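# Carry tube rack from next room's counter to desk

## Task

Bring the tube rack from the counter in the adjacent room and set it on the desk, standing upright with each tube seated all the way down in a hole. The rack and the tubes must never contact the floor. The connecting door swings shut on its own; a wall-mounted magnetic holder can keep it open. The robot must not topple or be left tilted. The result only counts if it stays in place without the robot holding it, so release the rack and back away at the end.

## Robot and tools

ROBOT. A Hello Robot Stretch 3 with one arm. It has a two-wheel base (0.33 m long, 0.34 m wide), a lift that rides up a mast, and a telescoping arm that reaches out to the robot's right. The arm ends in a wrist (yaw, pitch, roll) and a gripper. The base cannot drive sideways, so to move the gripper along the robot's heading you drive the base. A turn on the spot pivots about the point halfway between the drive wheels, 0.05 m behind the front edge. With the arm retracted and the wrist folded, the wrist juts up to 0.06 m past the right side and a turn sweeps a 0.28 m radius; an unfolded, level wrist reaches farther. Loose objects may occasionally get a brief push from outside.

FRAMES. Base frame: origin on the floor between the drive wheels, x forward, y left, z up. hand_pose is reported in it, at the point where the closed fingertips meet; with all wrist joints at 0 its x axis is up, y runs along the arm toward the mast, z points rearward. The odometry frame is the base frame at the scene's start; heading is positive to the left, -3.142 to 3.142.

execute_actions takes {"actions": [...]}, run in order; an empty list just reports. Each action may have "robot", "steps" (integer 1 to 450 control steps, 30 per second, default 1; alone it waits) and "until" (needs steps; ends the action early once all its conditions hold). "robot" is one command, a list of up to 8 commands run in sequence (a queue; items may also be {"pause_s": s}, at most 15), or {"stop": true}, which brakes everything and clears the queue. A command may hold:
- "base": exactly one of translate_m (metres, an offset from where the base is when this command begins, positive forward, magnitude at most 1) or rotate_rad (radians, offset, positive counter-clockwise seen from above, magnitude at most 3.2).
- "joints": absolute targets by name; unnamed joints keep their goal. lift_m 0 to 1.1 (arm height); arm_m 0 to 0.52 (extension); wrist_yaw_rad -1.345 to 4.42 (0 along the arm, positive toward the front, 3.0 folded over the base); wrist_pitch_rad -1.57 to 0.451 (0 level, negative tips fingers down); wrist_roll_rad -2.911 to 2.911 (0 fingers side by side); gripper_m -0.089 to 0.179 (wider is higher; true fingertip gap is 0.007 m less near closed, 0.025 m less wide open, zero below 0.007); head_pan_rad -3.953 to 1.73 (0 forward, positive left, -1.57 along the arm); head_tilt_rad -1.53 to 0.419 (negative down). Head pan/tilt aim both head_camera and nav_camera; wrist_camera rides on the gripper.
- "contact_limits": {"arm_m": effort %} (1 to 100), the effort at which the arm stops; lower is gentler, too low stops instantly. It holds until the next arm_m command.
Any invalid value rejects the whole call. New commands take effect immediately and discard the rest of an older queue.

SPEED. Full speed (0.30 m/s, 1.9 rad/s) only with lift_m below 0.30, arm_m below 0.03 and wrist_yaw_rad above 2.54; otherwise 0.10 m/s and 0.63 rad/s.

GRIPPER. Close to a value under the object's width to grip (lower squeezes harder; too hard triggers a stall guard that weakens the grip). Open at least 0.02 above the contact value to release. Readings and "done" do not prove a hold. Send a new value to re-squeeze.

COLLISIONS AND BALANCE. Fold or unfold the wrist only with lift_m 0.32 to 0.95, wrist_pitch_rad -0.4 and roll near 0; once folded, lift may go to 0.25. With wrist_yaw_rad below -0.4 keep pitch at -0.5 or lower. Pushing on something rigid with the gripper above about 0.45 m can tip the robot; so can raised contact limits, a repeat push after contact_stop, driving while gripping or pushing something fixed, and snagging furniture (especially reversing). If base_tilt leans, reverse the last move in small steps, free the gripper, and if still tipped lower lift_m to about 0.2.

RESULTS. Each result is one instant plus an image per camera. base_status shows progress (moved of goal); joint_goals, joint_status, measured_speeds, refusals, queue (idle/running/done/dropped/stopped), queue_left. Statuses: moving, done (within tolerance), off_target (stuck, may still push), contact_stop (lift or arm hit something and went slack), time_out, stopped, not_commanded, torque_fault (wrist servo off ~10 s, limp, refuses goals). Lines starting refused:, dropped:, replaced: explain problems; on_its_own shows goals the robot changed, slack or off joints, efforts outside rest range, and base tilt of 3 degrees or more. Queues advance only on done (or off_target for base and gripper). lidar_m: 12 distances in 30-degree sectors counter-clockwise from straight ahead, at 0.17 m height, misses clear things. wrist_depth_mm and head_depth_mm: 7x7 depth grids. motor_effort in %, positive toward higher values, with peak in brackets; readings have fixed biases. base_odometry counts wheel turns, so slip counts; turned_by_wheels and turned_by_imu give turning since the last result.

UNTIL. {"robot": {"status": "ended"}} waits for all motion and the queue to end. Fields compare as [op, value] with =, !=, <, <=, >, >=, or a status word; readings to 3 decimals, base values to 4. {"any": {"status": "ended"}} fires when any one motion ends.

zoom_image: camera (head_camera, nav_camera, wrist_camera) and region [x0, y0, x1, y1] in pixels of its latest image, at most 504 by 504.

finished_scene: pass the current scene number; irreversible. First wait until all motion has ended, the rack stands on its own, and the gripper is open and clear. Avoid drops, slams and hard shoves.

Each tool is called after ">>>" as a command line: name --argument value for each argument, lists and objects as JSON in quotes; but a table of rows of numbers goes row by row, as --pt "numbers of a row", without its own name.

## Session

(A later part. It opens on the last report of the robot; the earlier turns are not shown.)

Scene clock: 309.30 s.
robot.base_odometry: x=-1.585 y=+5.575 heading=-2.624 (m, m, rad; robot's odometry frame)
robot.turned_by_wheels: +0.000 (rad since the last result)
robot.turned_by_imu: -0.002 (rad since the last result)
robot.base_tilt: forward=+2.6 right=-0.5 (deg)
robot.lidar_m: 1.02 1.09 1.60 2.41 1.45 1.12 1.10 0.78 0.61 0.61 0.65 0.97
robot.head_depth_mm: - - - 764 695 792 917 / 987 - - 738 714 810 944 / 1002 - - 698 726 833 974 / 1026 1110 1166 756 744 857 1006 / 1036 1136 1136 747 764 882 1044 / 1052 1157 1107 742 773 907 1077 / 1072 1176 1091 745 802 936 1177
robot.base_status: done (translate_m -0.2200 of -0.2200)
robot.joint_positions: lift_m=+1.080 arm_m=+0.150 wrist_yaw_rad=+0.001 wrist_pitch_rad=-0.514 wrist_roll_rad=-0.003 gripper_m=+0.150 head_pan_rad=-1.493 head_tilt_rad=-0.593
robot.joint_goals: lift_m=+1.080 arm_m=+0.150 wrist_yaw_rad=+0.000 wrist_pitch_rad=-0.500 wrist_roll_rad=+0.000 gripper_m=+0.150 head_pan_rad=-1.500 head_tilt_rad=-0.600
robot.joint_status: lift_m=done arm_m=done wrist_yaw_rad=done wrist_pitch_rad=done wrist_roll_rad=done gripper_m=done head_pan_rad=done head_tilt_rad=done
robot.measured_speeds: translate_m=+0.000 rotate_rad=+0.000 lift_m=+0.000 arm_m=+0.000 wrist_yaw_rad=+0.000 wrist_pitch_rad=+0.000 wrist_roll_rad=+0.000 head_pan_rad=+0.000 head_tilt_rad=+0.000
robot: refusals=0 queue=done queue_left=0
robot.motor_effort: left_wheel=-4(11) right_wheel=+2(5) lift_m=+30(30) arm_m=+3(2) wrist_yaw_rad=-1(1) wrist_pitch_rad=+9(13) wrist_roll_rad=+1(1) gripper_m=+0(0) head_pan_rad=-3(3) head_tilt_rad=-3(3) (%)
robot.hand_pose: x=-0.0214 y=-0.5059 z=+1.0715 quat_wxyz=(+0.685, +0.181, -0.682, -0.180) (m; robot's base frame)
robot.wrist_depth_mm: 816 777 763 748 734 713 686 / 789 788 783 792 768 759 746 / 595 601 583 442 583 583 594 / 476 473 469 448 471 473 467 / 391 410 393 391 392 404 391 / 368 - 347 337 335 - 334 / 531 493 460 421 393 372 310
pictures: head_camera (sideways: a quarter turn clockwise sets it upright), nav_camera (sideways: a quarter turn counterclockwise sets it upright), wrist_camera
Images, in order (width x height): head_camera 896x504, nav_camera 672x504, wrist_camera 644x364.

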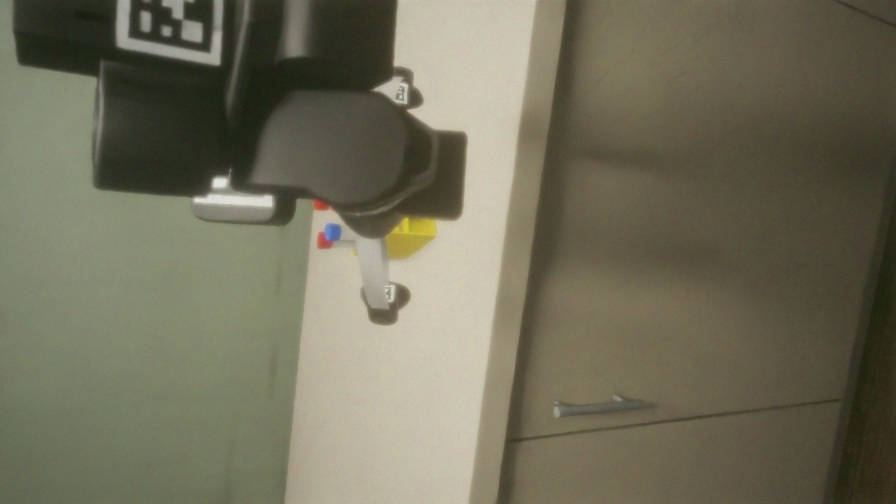

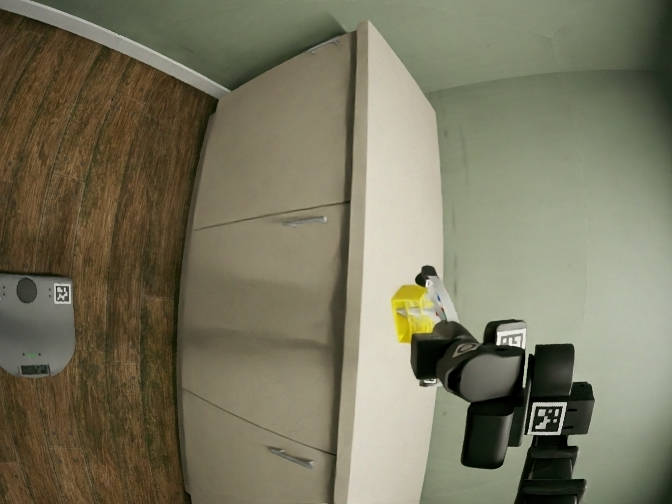

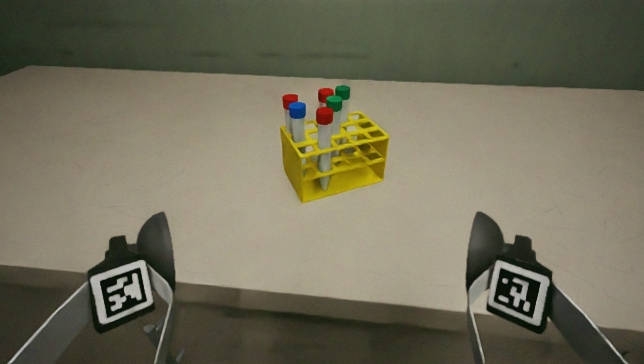

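>>> execute_actions --actions '[{"robot":[{"base":{"translate_m":-0.14},"joints":{"wrist_yaw_rad":0.5,"gripper_m":0.179,"arm_m":0.2}}],"steps":450,"until":{"robot":{"status":"ended"}}}]'

Scene clock: 321.63 s.
robot.base_odometry: x=-1.463 y=+5.645 heading=-2.624 (m, m, rad; robot's odometry frame)
robot.turned_by_wheels: +0.000 (rad since the last result)
robot.turned_by_imu: -0.002 (rad since the last result)
robot.base_tilt: forward=+2.5 right=-0.5 (deg)
robot.lidar_m: 1.16 1.24 1.81 2.42 1.27 0.98 0.97 0.76 0.60 0.59 0.64 0.95
robot.head_depth_mm: - - 1038 785 677 770 893 / 972 - - 776 690 789 921 / 990 - - 733 708 811 946 / 1014 1080 - 724 726 833 979 / 1031 1123 1186 751 743 857 1012 / 1045 1137 1186 742 763 884 1047 / 1059 1169 1094 735 780 912 1090
robot.base_status: done (translate_m -0.1400 of -0.1400)
robot.joint_positions: lift_m=+1.080 arm_m=+0.200 wrist_yaw_rad=+0.498 wrist_pitch_rad=-0.514 wrist_roll_rad=-0.003 gripper_m=+0.179 head_pan_rad=-1.493 head_tilt_rad=-0.593
robot.joint_goals: lift_m=+1.080 arm_m=+0.200 wrist_yaw_rad=+0.500 wrist_pitch_rad=-0.500 wrist_roll_rad=+0.000 gripper_m=+0.179 head_pan_rad=-1.500 head_tilt_rad=-0.600
robot.joint_status: lift_m=done arm_m=done wrist_yaw_rad=done wrist_pitch_rad=done wrist_roll_rad=done gripper_m=done head_pan_rad=done head_tilt_rad=done
robot.measured_speeds: translate_m=+0.000 rotate_rad=+0.000 lift_m=+0.000 arm_m=+0.000 wrist_yaw_rad=+0.000 wrist_pitch_rad=+0.000 wrist_roll_rad=+0.000 head_pan_rad=+0.000 head_tilt_rad=+0.000
robot: refusals=0 queue=done queue_left=0
robot.motor_effort: left_wheel=-4(11) right_wheel=+2(3) lift_m=+31(31) arm_m=+3(3) wrist_yaw_rad=+2(3) wrist_pitch_rad=+9(9) wrist_roll_rad=+1(1) gripper_m=+0(84) head_pan_rad=-3(3) head_tilt_rad=-3(2) (%)
robot.hand_pose: x=+0.0794 y=-0.5303 z=+1.0715 quat_wxyz=(+0.708, +0.343, -0.617, -0.006) (m; robot's base frame)
robot.wrist_depth_mm: 801 - - 844 723 624 563 / 798 769 783 790 739 666 586 / 654 594 582 589 392 581 583 / 879 490 469 471 408 473 467 / 949 611 402 388 392 404 387 / - 830 495 336 331 334 338 / - - 666 400 290 290 286
pictures: head_camera (sideways: a quarter turn clockwise sets it upright), nav_camera (sideways: a quarter turn counterclockwise sets it upright), wrist_camera
Images, in order (width x height): head_camera 896x504, nav_camera 672x504, wrist_camera 644x364.

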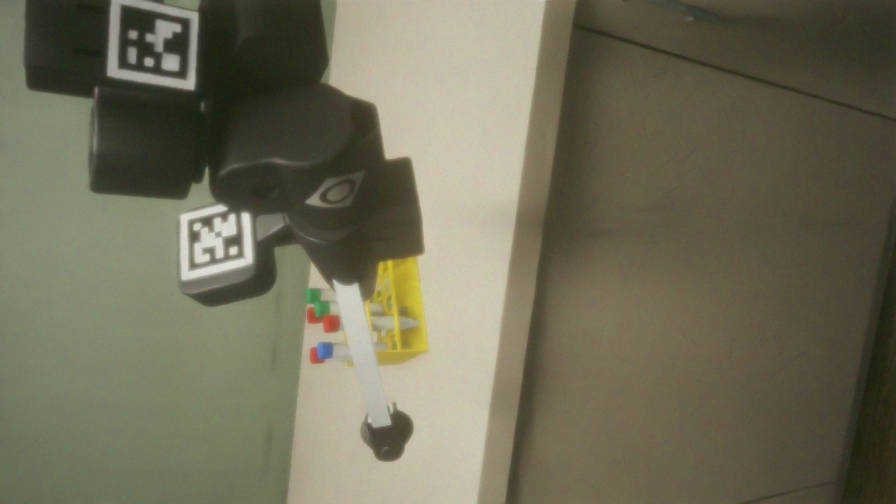

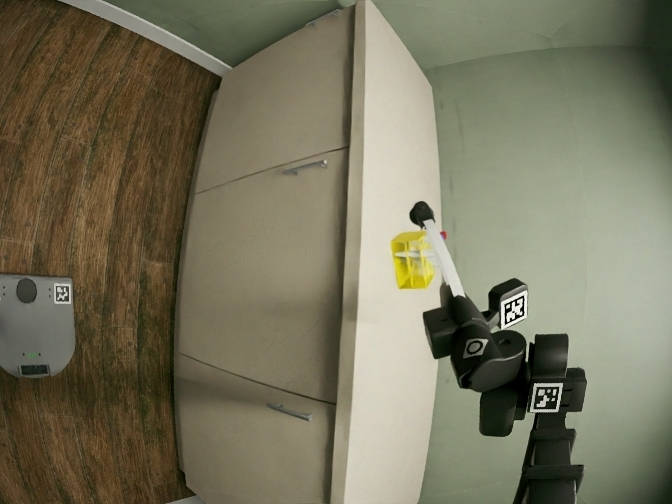

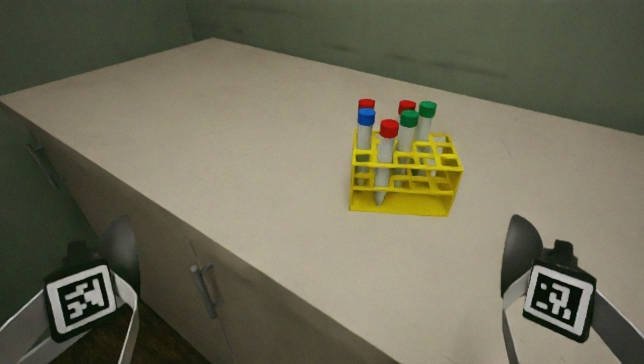

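>>> execute_actions --actions '[{"robot":[{"base":{"translate_m":-0.085},"joints":{"arm_m":0.23,"wrist_pitch_rad":-0.3}},{"joints":{"lift_m":0.96}}],"steps":450,"until":{"robot":{"status":"ended"}}}]'

Scene clock: 333.20 s.
robot.base_odometry: x=-1.389 y=+5.687 heading=-2.624 (m, m, rad; robot's odometry frame)
robot.turned_by_wheels: +0.000 (rad since the last result)
robot.turned_by_imu: -0.002 (rad since the last result)
robot.base_tilt: forward=+2.4 right=-0.3 (deg)
robot.lidar_m: 1.24 1.33 1.94 2.42 1.15 0.90 0.88 0.75 0.59 0.58 0.63 0.93
robot.head_depth_mm: 969 1057 1123 687 660 755 878 / 982 1073 1136 - 677 777 909 / 996 1081 1164 - 705 798 931 / 1007 1100 1172 - 718 820 967 / 1020 1117 1128 786 733 846 996 / 1040 1142 824 740 750 869 1035 / 1052 1150 1090 734 770 892 1076
robot.base_status: done (translate_m -0.0850 of -0.0850)
robot.joint_positions: lift_m=+0.960 arm_m=+0.230 wrist_yaw_rad=+0.499 wrist_pitch_rad=-0.321 wrist_roll_rad=-0.003 gripper_m=+0.179 head_pan_rad=-1.493 head_tilt_rad=-0.593
robot.joint_goals: lift_m=+0.960 arm_m=+0.230 wrist_yaw_rad=+0.500 wrist_pitch_rad=-0.300 wrist_roll_rad=+0.000 gripper_m=+0.179 head_pan_rad=-1.500 head_tilt_rad=-0.600
robot.joint_status: lift_m=done arm_m=done wrist_yaw_rad=done wrist_pitch_rad=done wrist_roll_rad=done gripper_m=done head_pan_rad=done head_tilt_rad=done
robot.measured_speeds: translate_m=+0.000 rotate_rad=+0.000 lift_m=+0.000 arm_m=+0.000 wrist_yaw_rad=+0.000 wrist_pitch_rad=+0.000 wrist_roll_rad=+0.000 head_pan_rad=+0.000 head_tilt_rad=+0.000
robot: refusals=0 queue=done queue_left=0
robot.motor_effort: left_wheel=-4(9) right_wheel=+2(4) lift_m=+21(31) arm_m=+2(2) wrist_yaw_rad=+1(2) wrist_pitch_rad=+13(9) wrist_roll_rad=+1(1) gripper_m=+0(0) head_pan_rad=-3(3) head_tilt_rad=-3(2) (%)
robot.hand_pose: x=+0.0911 y=-0.5816 z=+0.9951 quat_wxyz=(+0.706, +0.282, -0.647, +0.063) (m; robot's base frame)
robot.wrist_depth_mm: 870 - 971 779 679 589 527 / 876 - 966 819 707 614 548 / 611 614 609 373 612 605 554 / 469 423 423 386 414 419 420 / 707 339 324 320 322 338 319 / 969 312 263 260 260 260 266 / - 492 255 217 218 219 211
pictures: head_camera (sideways: a quarter turn clockwise sets it upright), nav_camera (sideways: a quarter turn counterclockwise sets it upright), wrist_camera
Images, in order (width x height): head_camera 896x504, nav_camera 672x504, wrist_camera 644x364.

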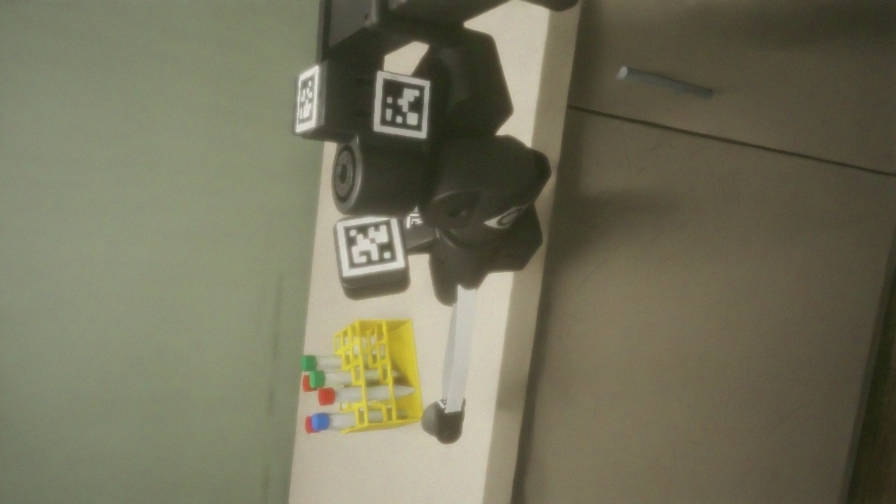

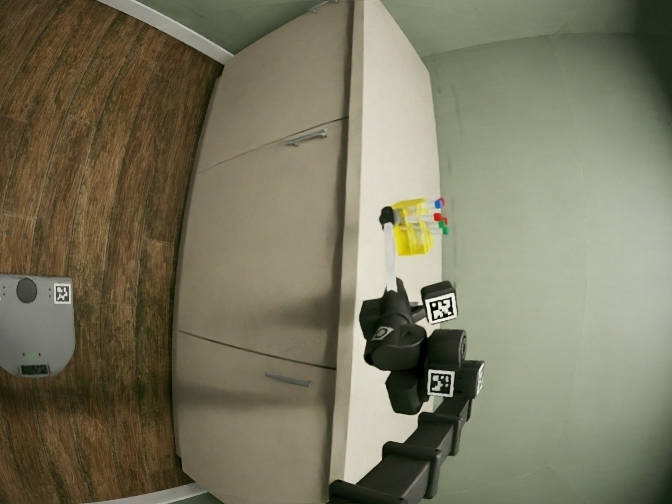

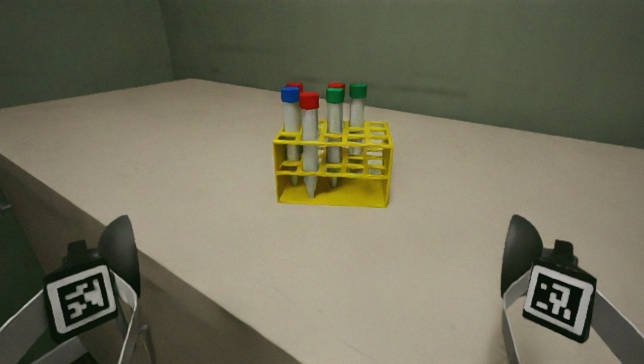

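>>> execute_actions --actions '[{"robot":[{"joints":{"lift_m":0.93}},{"base":{"translate_m":0.05},"joints":{"arm_m":0.32}}],"steps":450,"until":{"robot":{"status":"ended"}}}]'

Scene clock: 341.40 s.
robot.base_odometry: x=-1.433 y=+5.662 heading=-2.624 (m, m, rad; robot's odometry frame)
robot.turned_by_wheels: +0.000 (rad since the last result)
robot.turned_by_imu: -0.002 (rad since the last result)
robot.base_tilt: forward=+2.4 right=-0.6 (deg)
robot.lidar_m: 1.19 1.27 1.87 2.42 1.22 0.95 0.93 0.76 0.60 0.59 0.63 0.94
robot.head_depth_mm: 974 1056 1128 - 677 758 886 / 984 1075 1140 704 687 789 920 / 994 1087 1167 - 703 805 941 / 1011 1107 1176 690 721 826 975 / 1022 1125 1117 746 736 854 1008 / 1042 1143 1107 713 760 878 1042 / 1055 1155 1089 736 773 898 1079
robot.base_status: done (translate_m +0.0500 of +0.0500)
robot.joint_positions: lift_m=+0.930 arm_m=+0.320 wrist_yaw_rad=+0.499 wrist_pitch_rad=-0.321 wrist_roll_rad=-0.003 gripper_m=+0.179 head_pan_rad=-1.493 head_tilt_rad=-0.593
robot.joint_goals: lift_m=+0.930 arm_m=+0.320 wrist_yaw_rad=+0.500 wrist_pitch_rad=-0.300 wrist_roll_rad=+0.000 gripper_m=+0.179 head_pan_rad=-1.500 head_tilt_rad=-0.600
robot.joint_status: lift_m=done arm_m=done wrist_yaw_rad=done wrist_pitch_rad=done wrist_roll_rad=done gripper_m=done head_pan_rad=done head_tilt_rad=done
robot.measured_speeds: translate_m=+0.000 rotate_rad=+0.000 lift_m=+0.000 arm_m=+0.000 wrist_yaw_rad=+0.000 wrist_pitch_rad=+0.000 wrist_roll_rad=+0.000 head_pan_rad=+0.000 head_tilt_rad=+0.000
robot: refusals=0 queue=done queue_left=0
robot.motor_effort: left_wheel=-4(7) right_wheel=+2(6) lift_m=+22(22) arm_m=+3(3) wrist_yaw_rad=+1(0) wrist_pitch_rad=+13(13) wrist_roll_rad=+1(1) gripper_m=+1(1) head_pan_rad=-3(3) head_tilt_rad=-3(3) (%)
robot.hand_pose: x=+0.0912 y=-0.6716 z=+0.9652 quat_wxyz=(+0.706, +0.282, -0.647, +0.063) (m; robot's base frame)
robot.wrist_depth_mm: 829 950 844 699 598 520 457 / 840 945 822 672 621 550 483 / 509 519 519 254 474 511 490 / 358 358 332 271 314 355 357 / 280 273 272 265 267 284 270 / 239 219 221 219 221 219 223 / 257 185 184 184 184 184 179
pictures: head_camera (sideways: a quarter turn clockwise sets it upright), nav_camera (sideways: a quarter turn counterclockwise sets it upright), wrist_camera
Images, in order (width x height): head_camera 896x504, nav_camera 672x504, wrist_camera 644x364.

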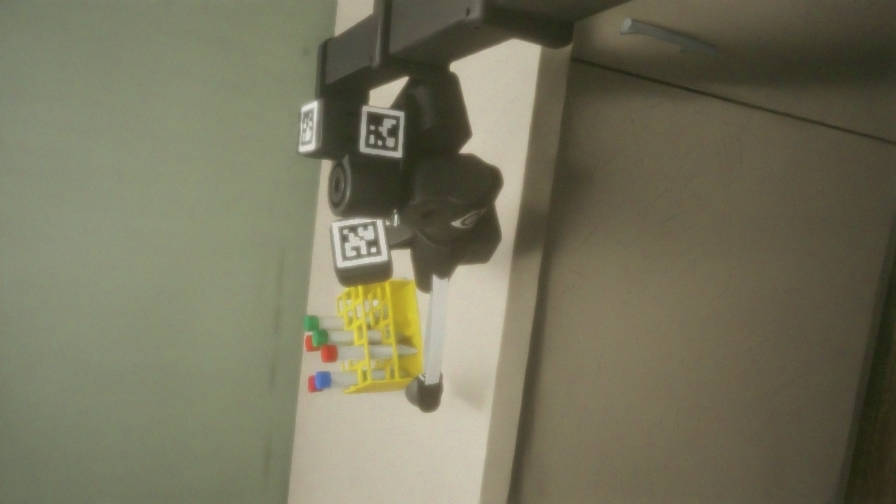

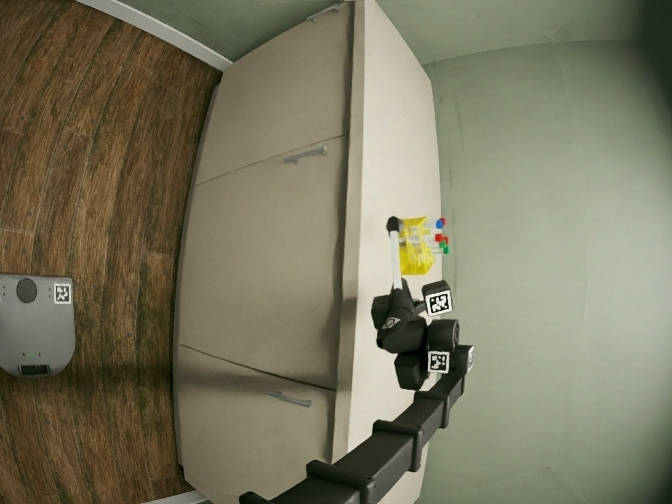

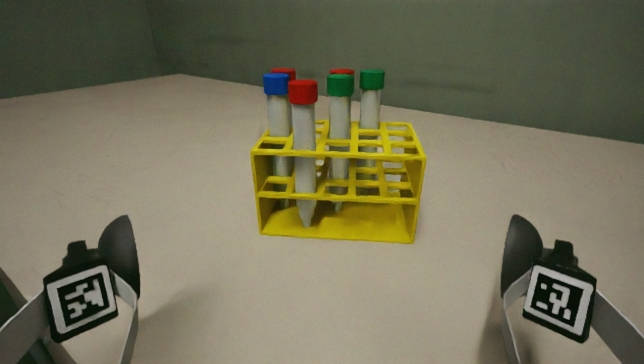

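>>> execute_actions --actions '[{"robot":[{"base":{"translate_m":0.045},"joints":{"arm_m":0.42}}],"steps":450,"until":{"robot":{"status":"ended"}}}]'

Scene clock: 346.03 s.
robot.base_odometry: x=-1.472 y=+5.640 heading=-2.624 (m, m, rad; robot's odometry frame)
robot.turned_by_wheels: +0.000 (rad since the last result)
robot.turned_by_imu: -0.001 (rad since the last result)
robot.base_tilt: forward=+2.4 right=-0.5 (deg)
robot.lidar_m: 1.14 1.22 1.79 2.42 1.28 0.99 0.97 0.76 0.60 0.59 0.64 0.95
robot.head_depth_mm: 971 1065 1136 - 690 771 900 / 983 1076 - 756 692 789 928 / 1002 1089 - 727 708 813 952 / 1014 1108 1174 723 726 834 987 / 1031 1129 980 733 745 854 1016 / 1045 1143 1109 743 762 881 1052 / 1062 1162 1092 737 784 914 1090
robot.base_status: done (translate_m +0.0450 of +0.0450)
robot.joint_positions: lift_m=+0.930 arm_m=+0.420 wrist_yaw_rad=+0.499 wrist_pitch_rad=-0.321 wrist_roll_rad=-0.003 gripper_m=+0.179 head_pan_rad=-1.493 head_tilt_rad=-0.593
robot.joint_goals: lift_m=+0.930 arm_m=+0.420 wrist_yaw_rad=+0.500 wrist_pitch_rad=-0.300 wrist_roll_rad=+0.000 gripper_m=+0.179 head_pan_rad=-1.500 head_tilt_rad=-0.600
robot.joint_status: lift_m=done arm_m=done wrist_yaw_rad=done wrist_pitch_rad=done wrist_roll_rad=done gripper_m=done head_pan_rad=done head_tilt_rad=done
robot.measured_speeds: translate_m=+0.000 rotate_rad=+0.000 lift_m=+0.000 arm_m=+0.000 wrist_yaw_rad=+0.000 wrist_pitch_rad=+0.000 wrist_roll_rad=+0.000 head_pan_rad=+0.000 head_tilt_rad=+0.000
robot: refusals=0 queue=done queue_left=0
robot.motor_effort: left_wheel=-4(5) right_wheel=+2(6) lift_m=+22(22) arm_m=+2(3) wrist_yaw_rad=+0(1) wrist_pitch_rad=+13(13) wrist_roll_rad=+1(1) gripper_m=+0(0) head_pan_rad=-3(3) head_tilt_rad=-3(3) (%)
robot.hand_pose: x=+0.0913 y=-0.7715 z=+0.9652 quat_wxyz=(+0.706, +0.282, -0.647, +0.063) (m; robot's base frame)
robot.wrist_depth_mm: 786 888 716 602 508 447 398 / 774 904 757 637 533 466 414 / 518 517 155 167 470 473 435 / 356 354 163 169 192 354 352 / 278 271 151 153 157 284 269 / - 220 161 172 172 204 223 / 179 185 179 175 169 181 178
pictures: head_camera (sideways: a quarter turn clockwise sets it upright), nav_camera (sideways: a quarter turn counterclockwise sets it upright), wrist_camera
Images, in order (width x height): head_camera 896x504, nav_camera 672x504, wrist_camera 644x364.

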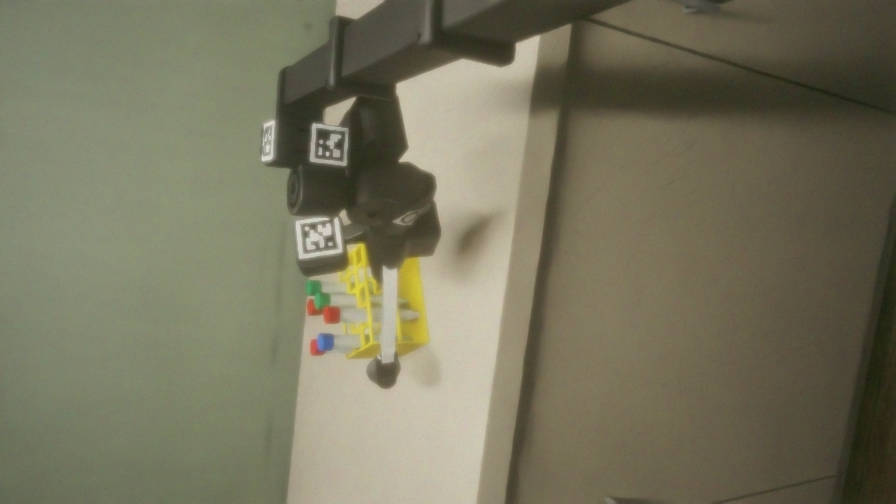

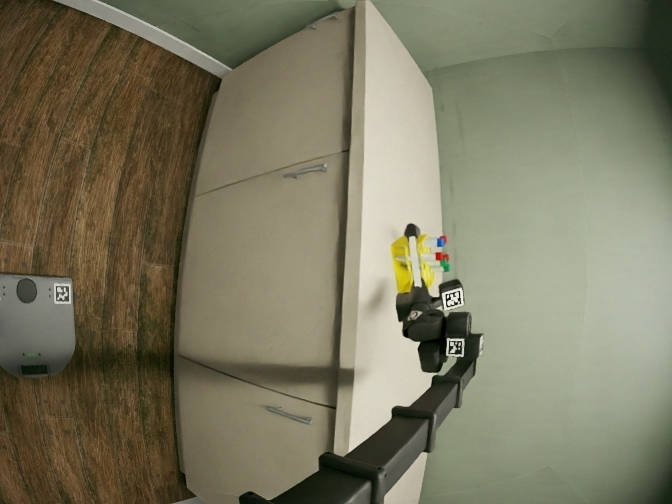

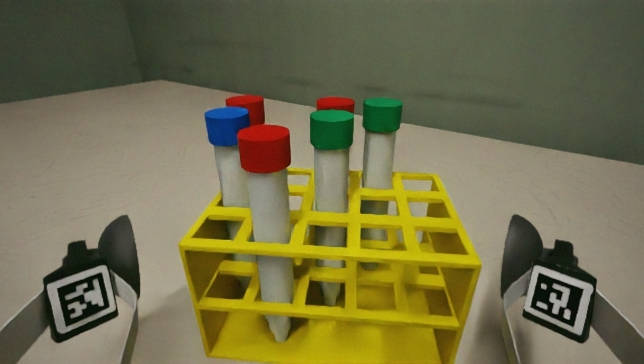

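>>> execute_actions --actions '[{"robot":[{"base":{"translate_m":0.012},"joints":{"arm_m":0.45}},{"joints":{"gripper_m":0.09}},{"pause_s":0.5},{"joints":{"lift_m":0.97}}],"steps":450,"until":{"robot":{"status":"ended"}}}]'

Scene clock: 353.87 s.
robot.base_odometry: x=-1.482 y=+5.634 heading=-2.624 (m, m, rad; robot's odometry frame)
robot.turned_by_wheels: +0.000 (rad since the last result)
robot.turned_by_imu: -0.002 (rad since the last result)
robot.base_tilt: forward=+2.4 right=-0.5 (deg)
robot.lidar_m: 1.13 1.21 1.78 2.41 1.29 1.00 0.99 0.77 0.60 0.59 0.64 0.95
robot.head_depth_mm: 970 1056 - 728 679 773 900 / 985 1067 1026 771 692 792 925 / 998 1079 - 766 712 815 952 / 1014 1102 1140 755 729 834 989 / 1025 1125 1123 745 748 860 1019 / 1041 1144 1107 743 766 890 1052 / 1058 1167 1087 734 782 915 1089
robot.base_status: done (translate_m +0.0120 of +0.0120)
robot.joint_positions: lift_m=+0.970 arm_m=+0.450 wrist_yaw_rad=+0.500 wrist_pitch_rad=-0.327 wrist_roll_rad=+0.001 gripper_m=+0.097 head_pan_rad=-1.493 head_tilt_rad=-0.593
robot.joint_goals: lift_m=+0.970 arm_m=+0.450 wrist_yaw_rad=+0.500 wrist_pitch_rad=-0.300 wrist_roll_rad=+0.000 gripper_m=+0.096 head_pan_rad=-1.500 head_tilt_rad=-0.600
robot.joint_status: lift_m=done arm_m=done wrist_yaw_rad=done wrist_pitch_rad=done wrist_roll_rad=done gripper_m=done head_pan_rad=done head_tilt_rad=done
robot.measured_speeds: translate_m=+0.000 rotate_rad=+0.000 lift_m=+0.000 arm_m=+0.000 wrist_yaw_rad=+0.000 wrist_pitch_rad=+0.000 wrist_roll_rad=+0.000 head_pan_rad=+0.000 head_tilt_rad=+0.000
robot: refusals=0 queue=done queue_left=0
robot.on_its_own: gripper_m is held at +0.096, not at your +0.090, by its stall guard, which is still easing
robot.motor_effort: left_wheel=-4(6) right_wheel=+2(6) lift_m=+31(33) arm_m=+2(1) wrist_yaw_rad=+1(0) wrist_pitch_rad=+17(17) wrist_roll_rad=-1(1) gripper_m=-23(98) head_pan_rad=-3(3) head_tilt_rad=-2(3) (%)
robot.hand_pose: x=+0.0911 y=-0.8010 z=+1.0034 quat_wxyz=(+0.704, +0.284, -0.648, +0.061) (m; robot's base frame)
robot.wrist_depth_mm: 780 867 677 562 487 422 376 / 799 904 743 605 512 445 390 / 626 615 637 602 534 469 408 / 432 434 390 425 429 431 414 / 335 348 169 192 316 349 328 / 276 141 136 173 269 - 269 / 221 149 134 159 212 218 226
pictures: head_camera (sideways: a quarter turn clockwise sets it upright), nav_camera (sideways: a quarter turn counterclockwise sets it upright), wrist_camera
Images, in order (width x height): head_camera 896x504, nav_camera 672x504, wrist_camera 644x364.

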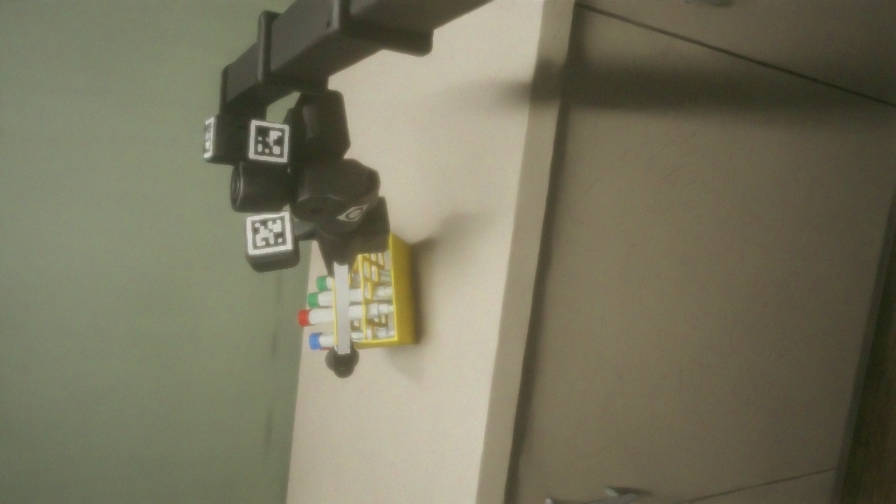

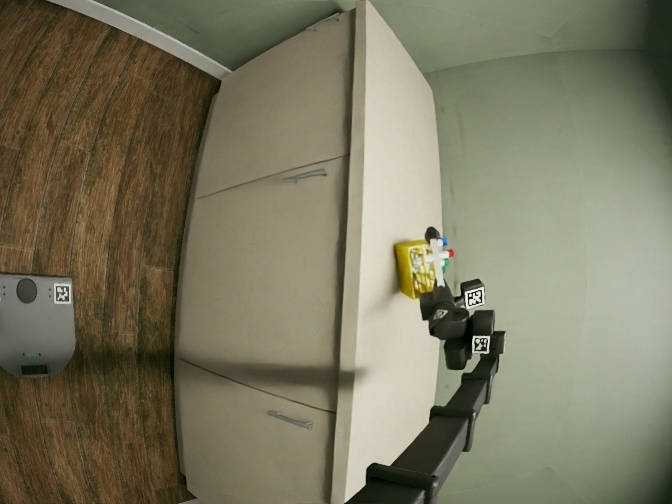

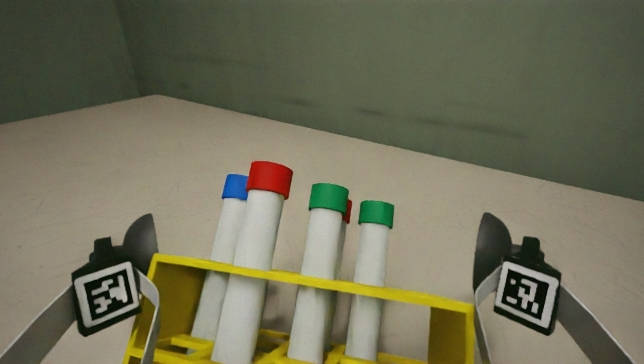

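>>> execute_actions --actions '[{"robot":{"joints":{"lift_m":0.93}},"steps":100,"until":{"robot":{"status":"ended"}}}]'

Scene clock: 365.93 s.
robot.base_odometry: x=-1.482 y=+5.634 heading=-2.624 (m, m, rad; robot's odometry frame)
robot.turned_by_wheels: +0.000 (rad since the last result)
robot.turned_by_imu: -0.001 (rad since the last result)
robot.base_tilt: forward=+2.5 right=-0.6 (deg)
robot.lidar_m: 1.13 1.21 1.77 2.42 1.29 1.01 0.99 0.77 0.60 0.59 0.64 0.95
robot.head_depth_mm: 974 1064 1126 - 686 773 893 / 989 1076 - 775 696 795 924 / 1004 1092 - 764 711 817 950 / 1015 1111 1142 757 730 841 981 / 1031 1130 1054 748 748 863 1023 / 1048 1149 1113 743 763 888 1056 / 1056 1164 1088 738 787 913 1092
robot.base_status: done (translate_m +0.0120 of +0.0120)
robot.joint_positions: lift_m=+0.946 arm_m=+0.450 wrist_yaw_rad=+0.497 wrist_pitch_rad=-0.233 wrist_roll_rad=-0.006 gripper_m=+0.103 head_pan_rad=-1.493 head_tilt_rad=-0.593
robot.joint_goals: lift_m=+0.946 arm_m=+0.450 wrist_yaw_rad=+0.500 wrist_pitch_rad=-0.300 wrist_roll_rad=+0.000 gripper_m=+0.102 head_pan_rad=-1.500 head_tilt_rad=-0.600
robot.joint_status: lift_m=contact_stop arm_m=done wrist_yaw_rad=done wrist_pitch_rad=done wrist_roll_rad=done gripper_m=done head_pan_rad=done head_tilt_rad=done
robot.measured_speeds: translate_m=+0.000 rotate_rad=-0.001 lift_m=-0.009 arm_m=+0.000 wrist_yaw_rad=-0.010 wrist_pitch_rad=+0.168 wrist_roll_rad=+0.024 head_pan_rad=+0.000 head_tilt_rad=+0.000
robot: refusals=0 queue=dropped queue_left=0
robot.on_its_own: gripper_m is held at +0.102, not at your +0.090, by its stall guard, which is not easing now; lift_m is slack since a contact_stop, until your next command for it (your +0.930 is given up)
robot.motor_effort: left_wheel=-7(7) right_wheel=+6(7) lift_m=+25(30) arm_m=+3(2) wrist_yaw_rad=+2(3) wrist_pitch_rad=-47(49) wrist_roll_rad=+3(5) gripper_m=-20(23) head_pan_rad=-3(3) head_tilt_rad=-2(3) (%)
robot.hand_pose: x=+0.0947 y=-0.8091 z=+1.0017 quat_wxyz=(+0.703, +0.252, -0.658, +0.094) (m; robot's base frame)
robot.wrist_depth_mm: 775 866 691 570 484 424 372 / 801 929 747 594 511 444 389 / 784 823 738 633 530 458 405 / 504 501 506 504 506 469 417 / 361 385 174 324 343 384 363 / 289 141 155 159 172 - 284 / 223 143 132 166 215 224 233
pictures: head_camera (sideways: a quarter turn clockwise sets it upright), nav_camera (sideways: a quarter turn counterclockwise sets it upright), wrist_camera
Images, in order (width x height): head_camera 896x504, nav_camera 672x504, wrist_camera 644x364.

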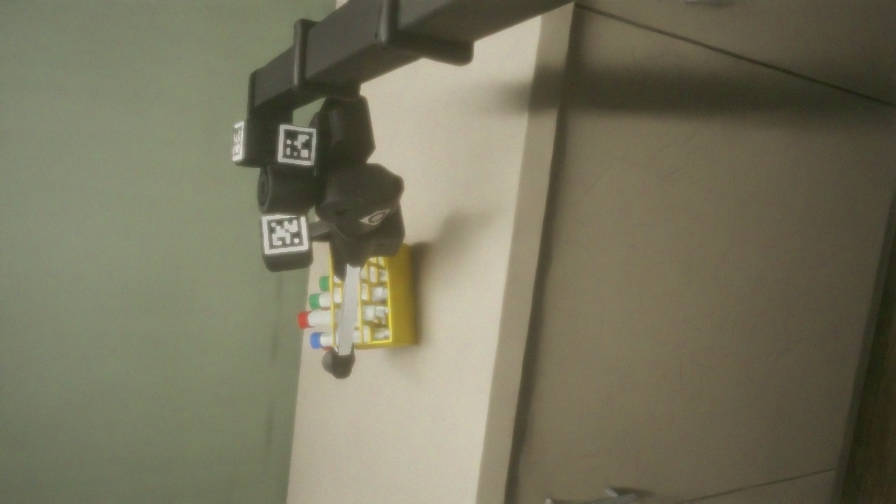

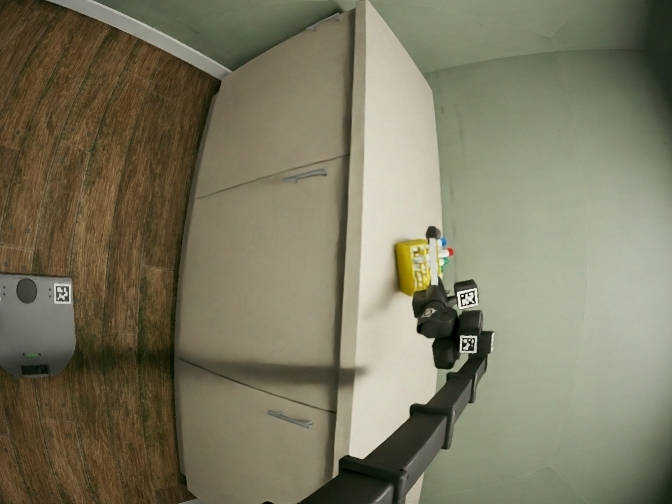

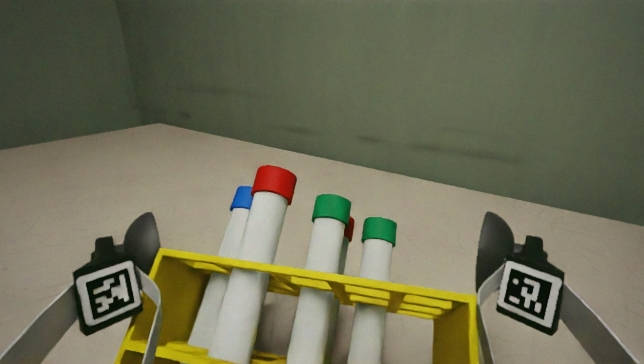

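>>> execute_actions --actions '[{"robot":[{"joints":{"gripper_m":0.125}},{"pause_s":0.5},{"joints":{"gripper_m":0.179}},{"joints":{"lift_m":0.95}}],"steps":200,"until":{"robot":{"status":"ended"}}}]'

Scene clock: 370.57 s.
robot.base_odometry: x=-1.482 y=+5.634 heading=-2.624 (m, m, rad; robot's odometry frame)
robot.turned_by_wheels: +0.000 (rad since the last result)
robot.turned_by_imu: -0.001 (rad since the last result)
robot.base_tilt: forward=+2.5 right=-0.6 (deg)
robot.lidar_m: 1.13 1.21 1.77 2.42 1.29 1.01 0.99 0.77 0.60 0.59 0.64 0.95
robot.head_depth_mm: 974 1059 1127 713 682 774 897 / 987 1073 - 771 695 792 925 / 1000 1091 - 764 711 817 954 / 1016 1113 1139 756 729 835 985 / 1029 1137 1161 749 745 861 1018 / 1045 1146 1107 739 764 886 1051 / 1061 1165 1091 733 785 911 1087
robot.base_status: done (translate_m +0.0120 of +0.0120)
robot.joint_positions: lift_m=+0.950 arm_m=+0.450 wrist_yaw_rad=+0.500 wrist_pitch_rad=-0.316 wrist_roll_rad=+0.003 gripper_m=+0.179 head_pan_rad=-1.493 head_tilt_rad=-0.593
robot.joint_goals: lift_m=+0.950 arm_m=+0.450 wrist_yaw_rad=+0.500 wrist_pitch_rad=-0.300 wrist_roll_rad=+0.000 gripper_m=+0.179 head_pan_rad=-1.500 head_tilt_rad=-0.600
robot.joint_status: lift_m=done arm_m=done wrist_yaw_rad=done wrist_pitch_rad=done wrist_roll_rad=done gripper_m=done head_pan_rad=done head_tilt_rad=done
robot.measured_speeds: translate_m=+0.000 rotate_rad=+0.000 lift_m=+0.000 arm_m=+0.000 wrist_yaw_rad=+0.000 wrist_pitch_rad=+0.000 wrist_roll_rad=+0.000 head_pan_rad=+0.000 head_tilt_rad=+0.000
robot: refusals=0 queue=done queue_left=0
robot.motor_effort: left_wheel=-3(7) right_wheel=+2(7) lift_m=+30(31) arm_m=+2(2) wrist_yaw_rad=+1(2) wrist_pitch_rad=+10(40) wrist_roll_rad=-2(3) gripper_m=+1(85) head_pan_rad=-3(3) head_tilt_rad=-2(2) (%)
robot.hand_pose: x=+0.0916 y=-0.8020 z=+0.9860 quat_wxyz=(+0.704, +0.281, -0.650, +0.064) (m; robot's base frame)
robot.wrist_depth_mm: 780 849 685 564 481 421 374 / 784 882 757 616 515 444 392 / 599 592 593 589 532 474 411 / 408 409 401 378 400 401 396 / 310 309 193 192 248 319 303 / - 249 165 151 143 245 250 / 203 208 186 167 152 207 200
pictures: head_camera (sideways: a quarter turn clockwise sets it upright), nav_camera (sideways: a quarter turn counterclockwise sets it upright), wrist_camera
Images, in order (width x height): head_camera 896x504, nav_camera 672x504, wrist_camera 644x364.

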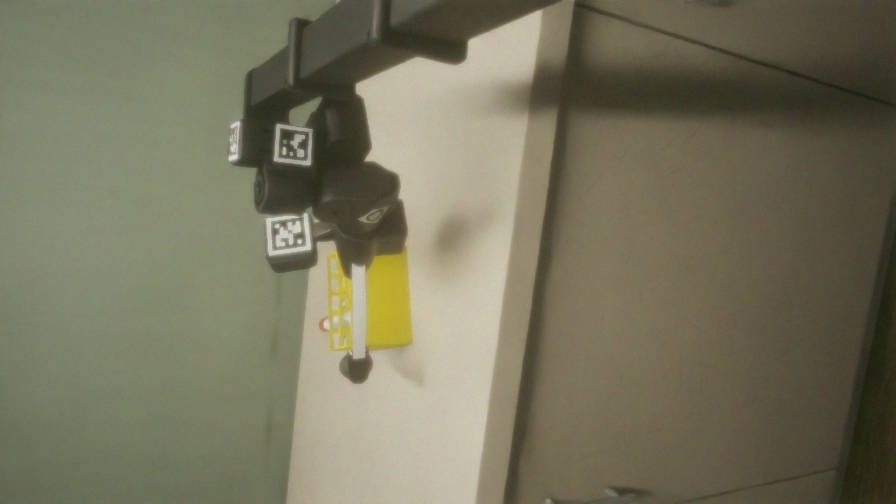

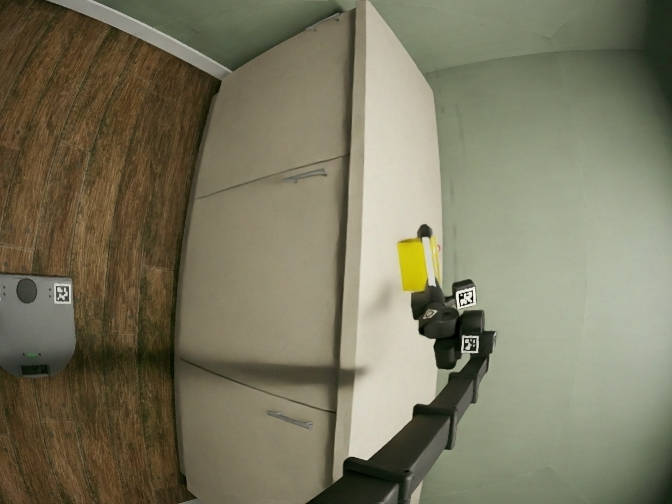

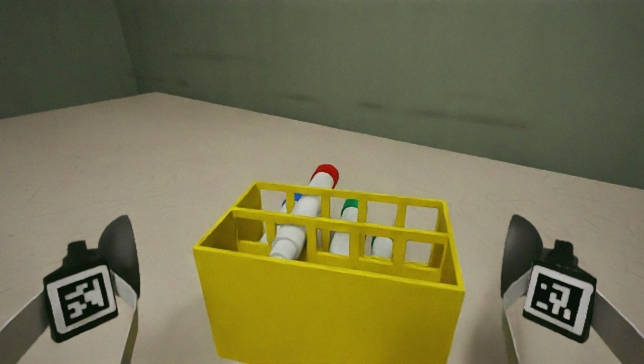

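>>> zoom_image --camera "wrist_camera" --region '[170,130,500,364]'

>>> zoom_image --camera "head_camera" --region '[260,200,480,400]'

Region (170, 130, 500, 364) of wrist_camera's 644x364 image, scaled by 1.527; it fills the top 357 rows of this view, and the rest is white.

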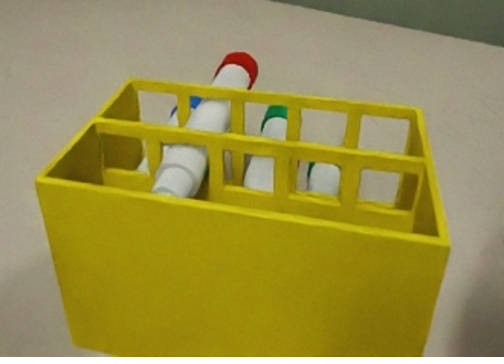

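Region (260, 200, 480, 400) of head_camera's 896x504 image, scaled by 2.291, with more detail than that image has; it fills the top 458 rows of this view, and the rest is white.

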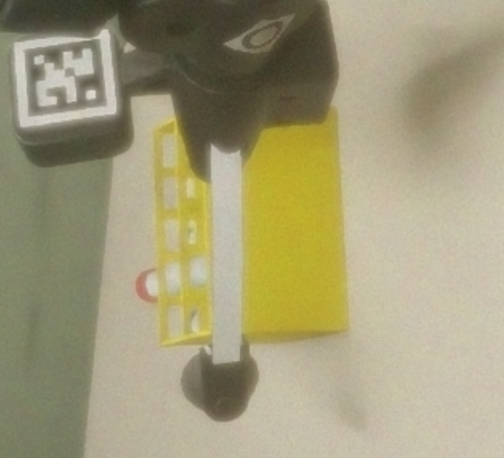

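>>> execute_actions --actions '[{"robot":[{"joints":{"lift_m":0.928}},{"joints":{"arm_m":0.51},"base":{"translate_m":0.033}}],"steps":200,"until":{"robot":{"status":"ended"}}}]'

Scene clock: 388.60 s.
robot.base_odometry: x=-1.511 y=+5.617 heading=-2.624 (m, m, rad; robot's odometry frame)
robot.turned_by_wheels: +0.000 (rad since the last result)
robot.turned_by_imu: -0.001 (rad since the last result)
robot.base_tilt: forward=+2.5 right=-0.6 (deg)
robot.lidar_m: 1.10 1.18 1.73 2.42 1.33 1.04 1.02 0.77 0.61 0.60 0.64 0.96
robot.head_depth_mm: 979 1065 1131 - 690 779 903 / 995 1082 - 769 700 797 929 / 1001 1091 - 765 718 820 962 / 1019 1113 1155 757 735 844 993 / 1029 1135 1161 751 751 867 1024 / 1046 1147 1113 740 769 890 1062 / 1064 1167 1092 738 785 921 1099
robot.base_status: done (translate_m +0.0330 of +0.0330)
robot.joint_positions: lift_m=+0.928 arm_m=+0.510 wrist_yaw_rad=+0.500 wrist_pitch_rad=-0.317 wrist_roll_rad=+0.003 gripper_m=+0.179 head_pan_rad=-1.493 head_tilt_rad=-0.593
robot.joint_goals: lift_m=+0.928 arm_m=+0.510 wrist_yaw_rad=+0.500 wrist_pitch_rad=-0.300 wrist_roll_rad=+0.000 gripper_m=+0.179 head_pan_rad=-1.500 head_tilt_rad=-0.600
robot.joint_status: lift_m=done arm_m=done wrist_yaw_rad=done wrist_pitch_rad=done wrist_roll_rad=done gripper_m=done head_pan_rad=done head_tilt_rad=done
robot.measured_speeds: translate_m=+0.000 rotate_rad=+0.000 lift_m=+0.000 arm_m=+0.000 wrist_yaw_rad=+0.000 wrist_pitch_rad=+0.000 wrist_roll_rad=+0.000 head_pan_rad=+0.000 head_tilt_rad=+0.000
robot: refusals=0 queue=done queue_left=0
robot.motor_effort: left_wheel=-3(6) right_wheel=+1(7) lift_m=+22(30) arm_m=+3(4) wrist_yaw_rad=+0(1) wrist_pitch_rad=+11(11) wrist_roll_rad=-2(2) gripper_m=+0(1) head_pan_rad=-3(3) head_tilt_rad=-3(2) (%)
robot.hand_pose: x=+0.0916 y=-0.8618 z=+0.9641 quat_wxyz=(+0.704, +0.281, -0.649, +0.064) (m; robot's base frame)
robot.wrist_depth_mm: 748 763 618 504 431 377 339 / 772 812 655 540 458 397 352 / 524 522 517 516 467 423 368 / 359 358 334 212 351 350 349 / 280 272 148 165 169 266 266 / - 117 112 145 144 120 220 / 179 173 120 110 102 100 176
pictures: head_camera (sideways: a quarter turn clockwise sets it upright), nav_camera (sideways: a quarter turn counterclockwise sets it upright), wrist_camera
Images, in order (width x height): head_camera 896x504, nav_camera 672x504, wrist_camera 644x364.

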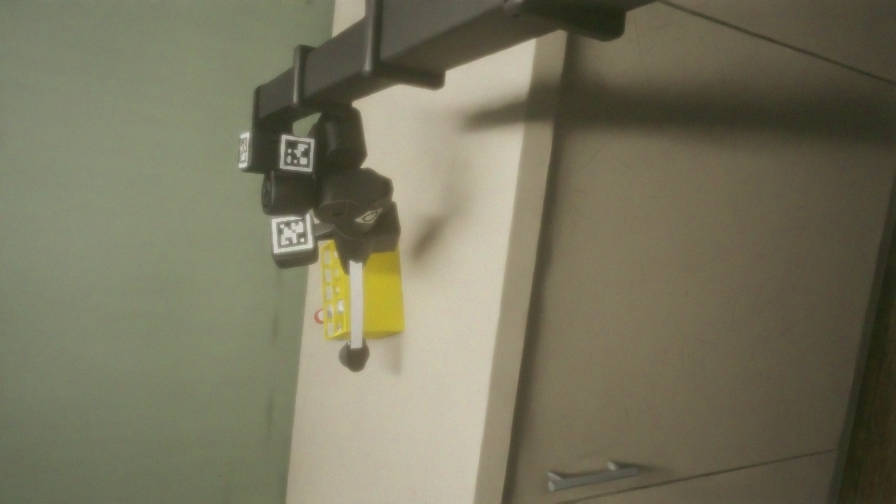

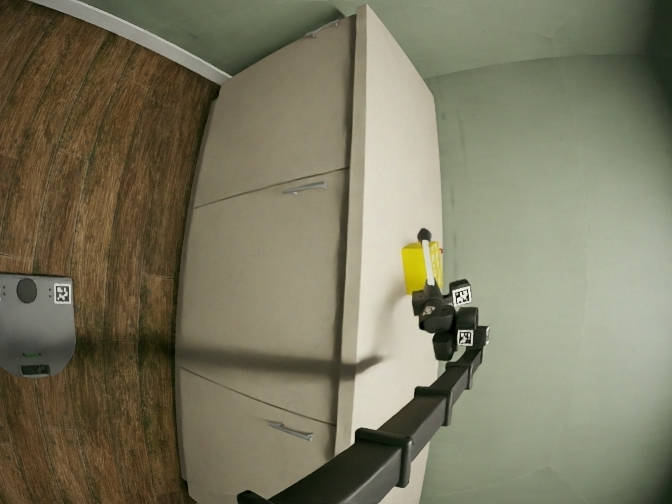

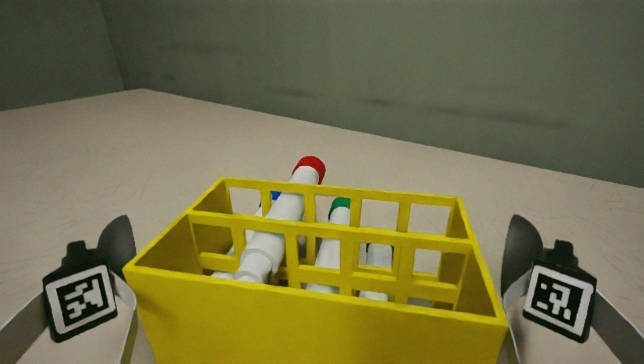

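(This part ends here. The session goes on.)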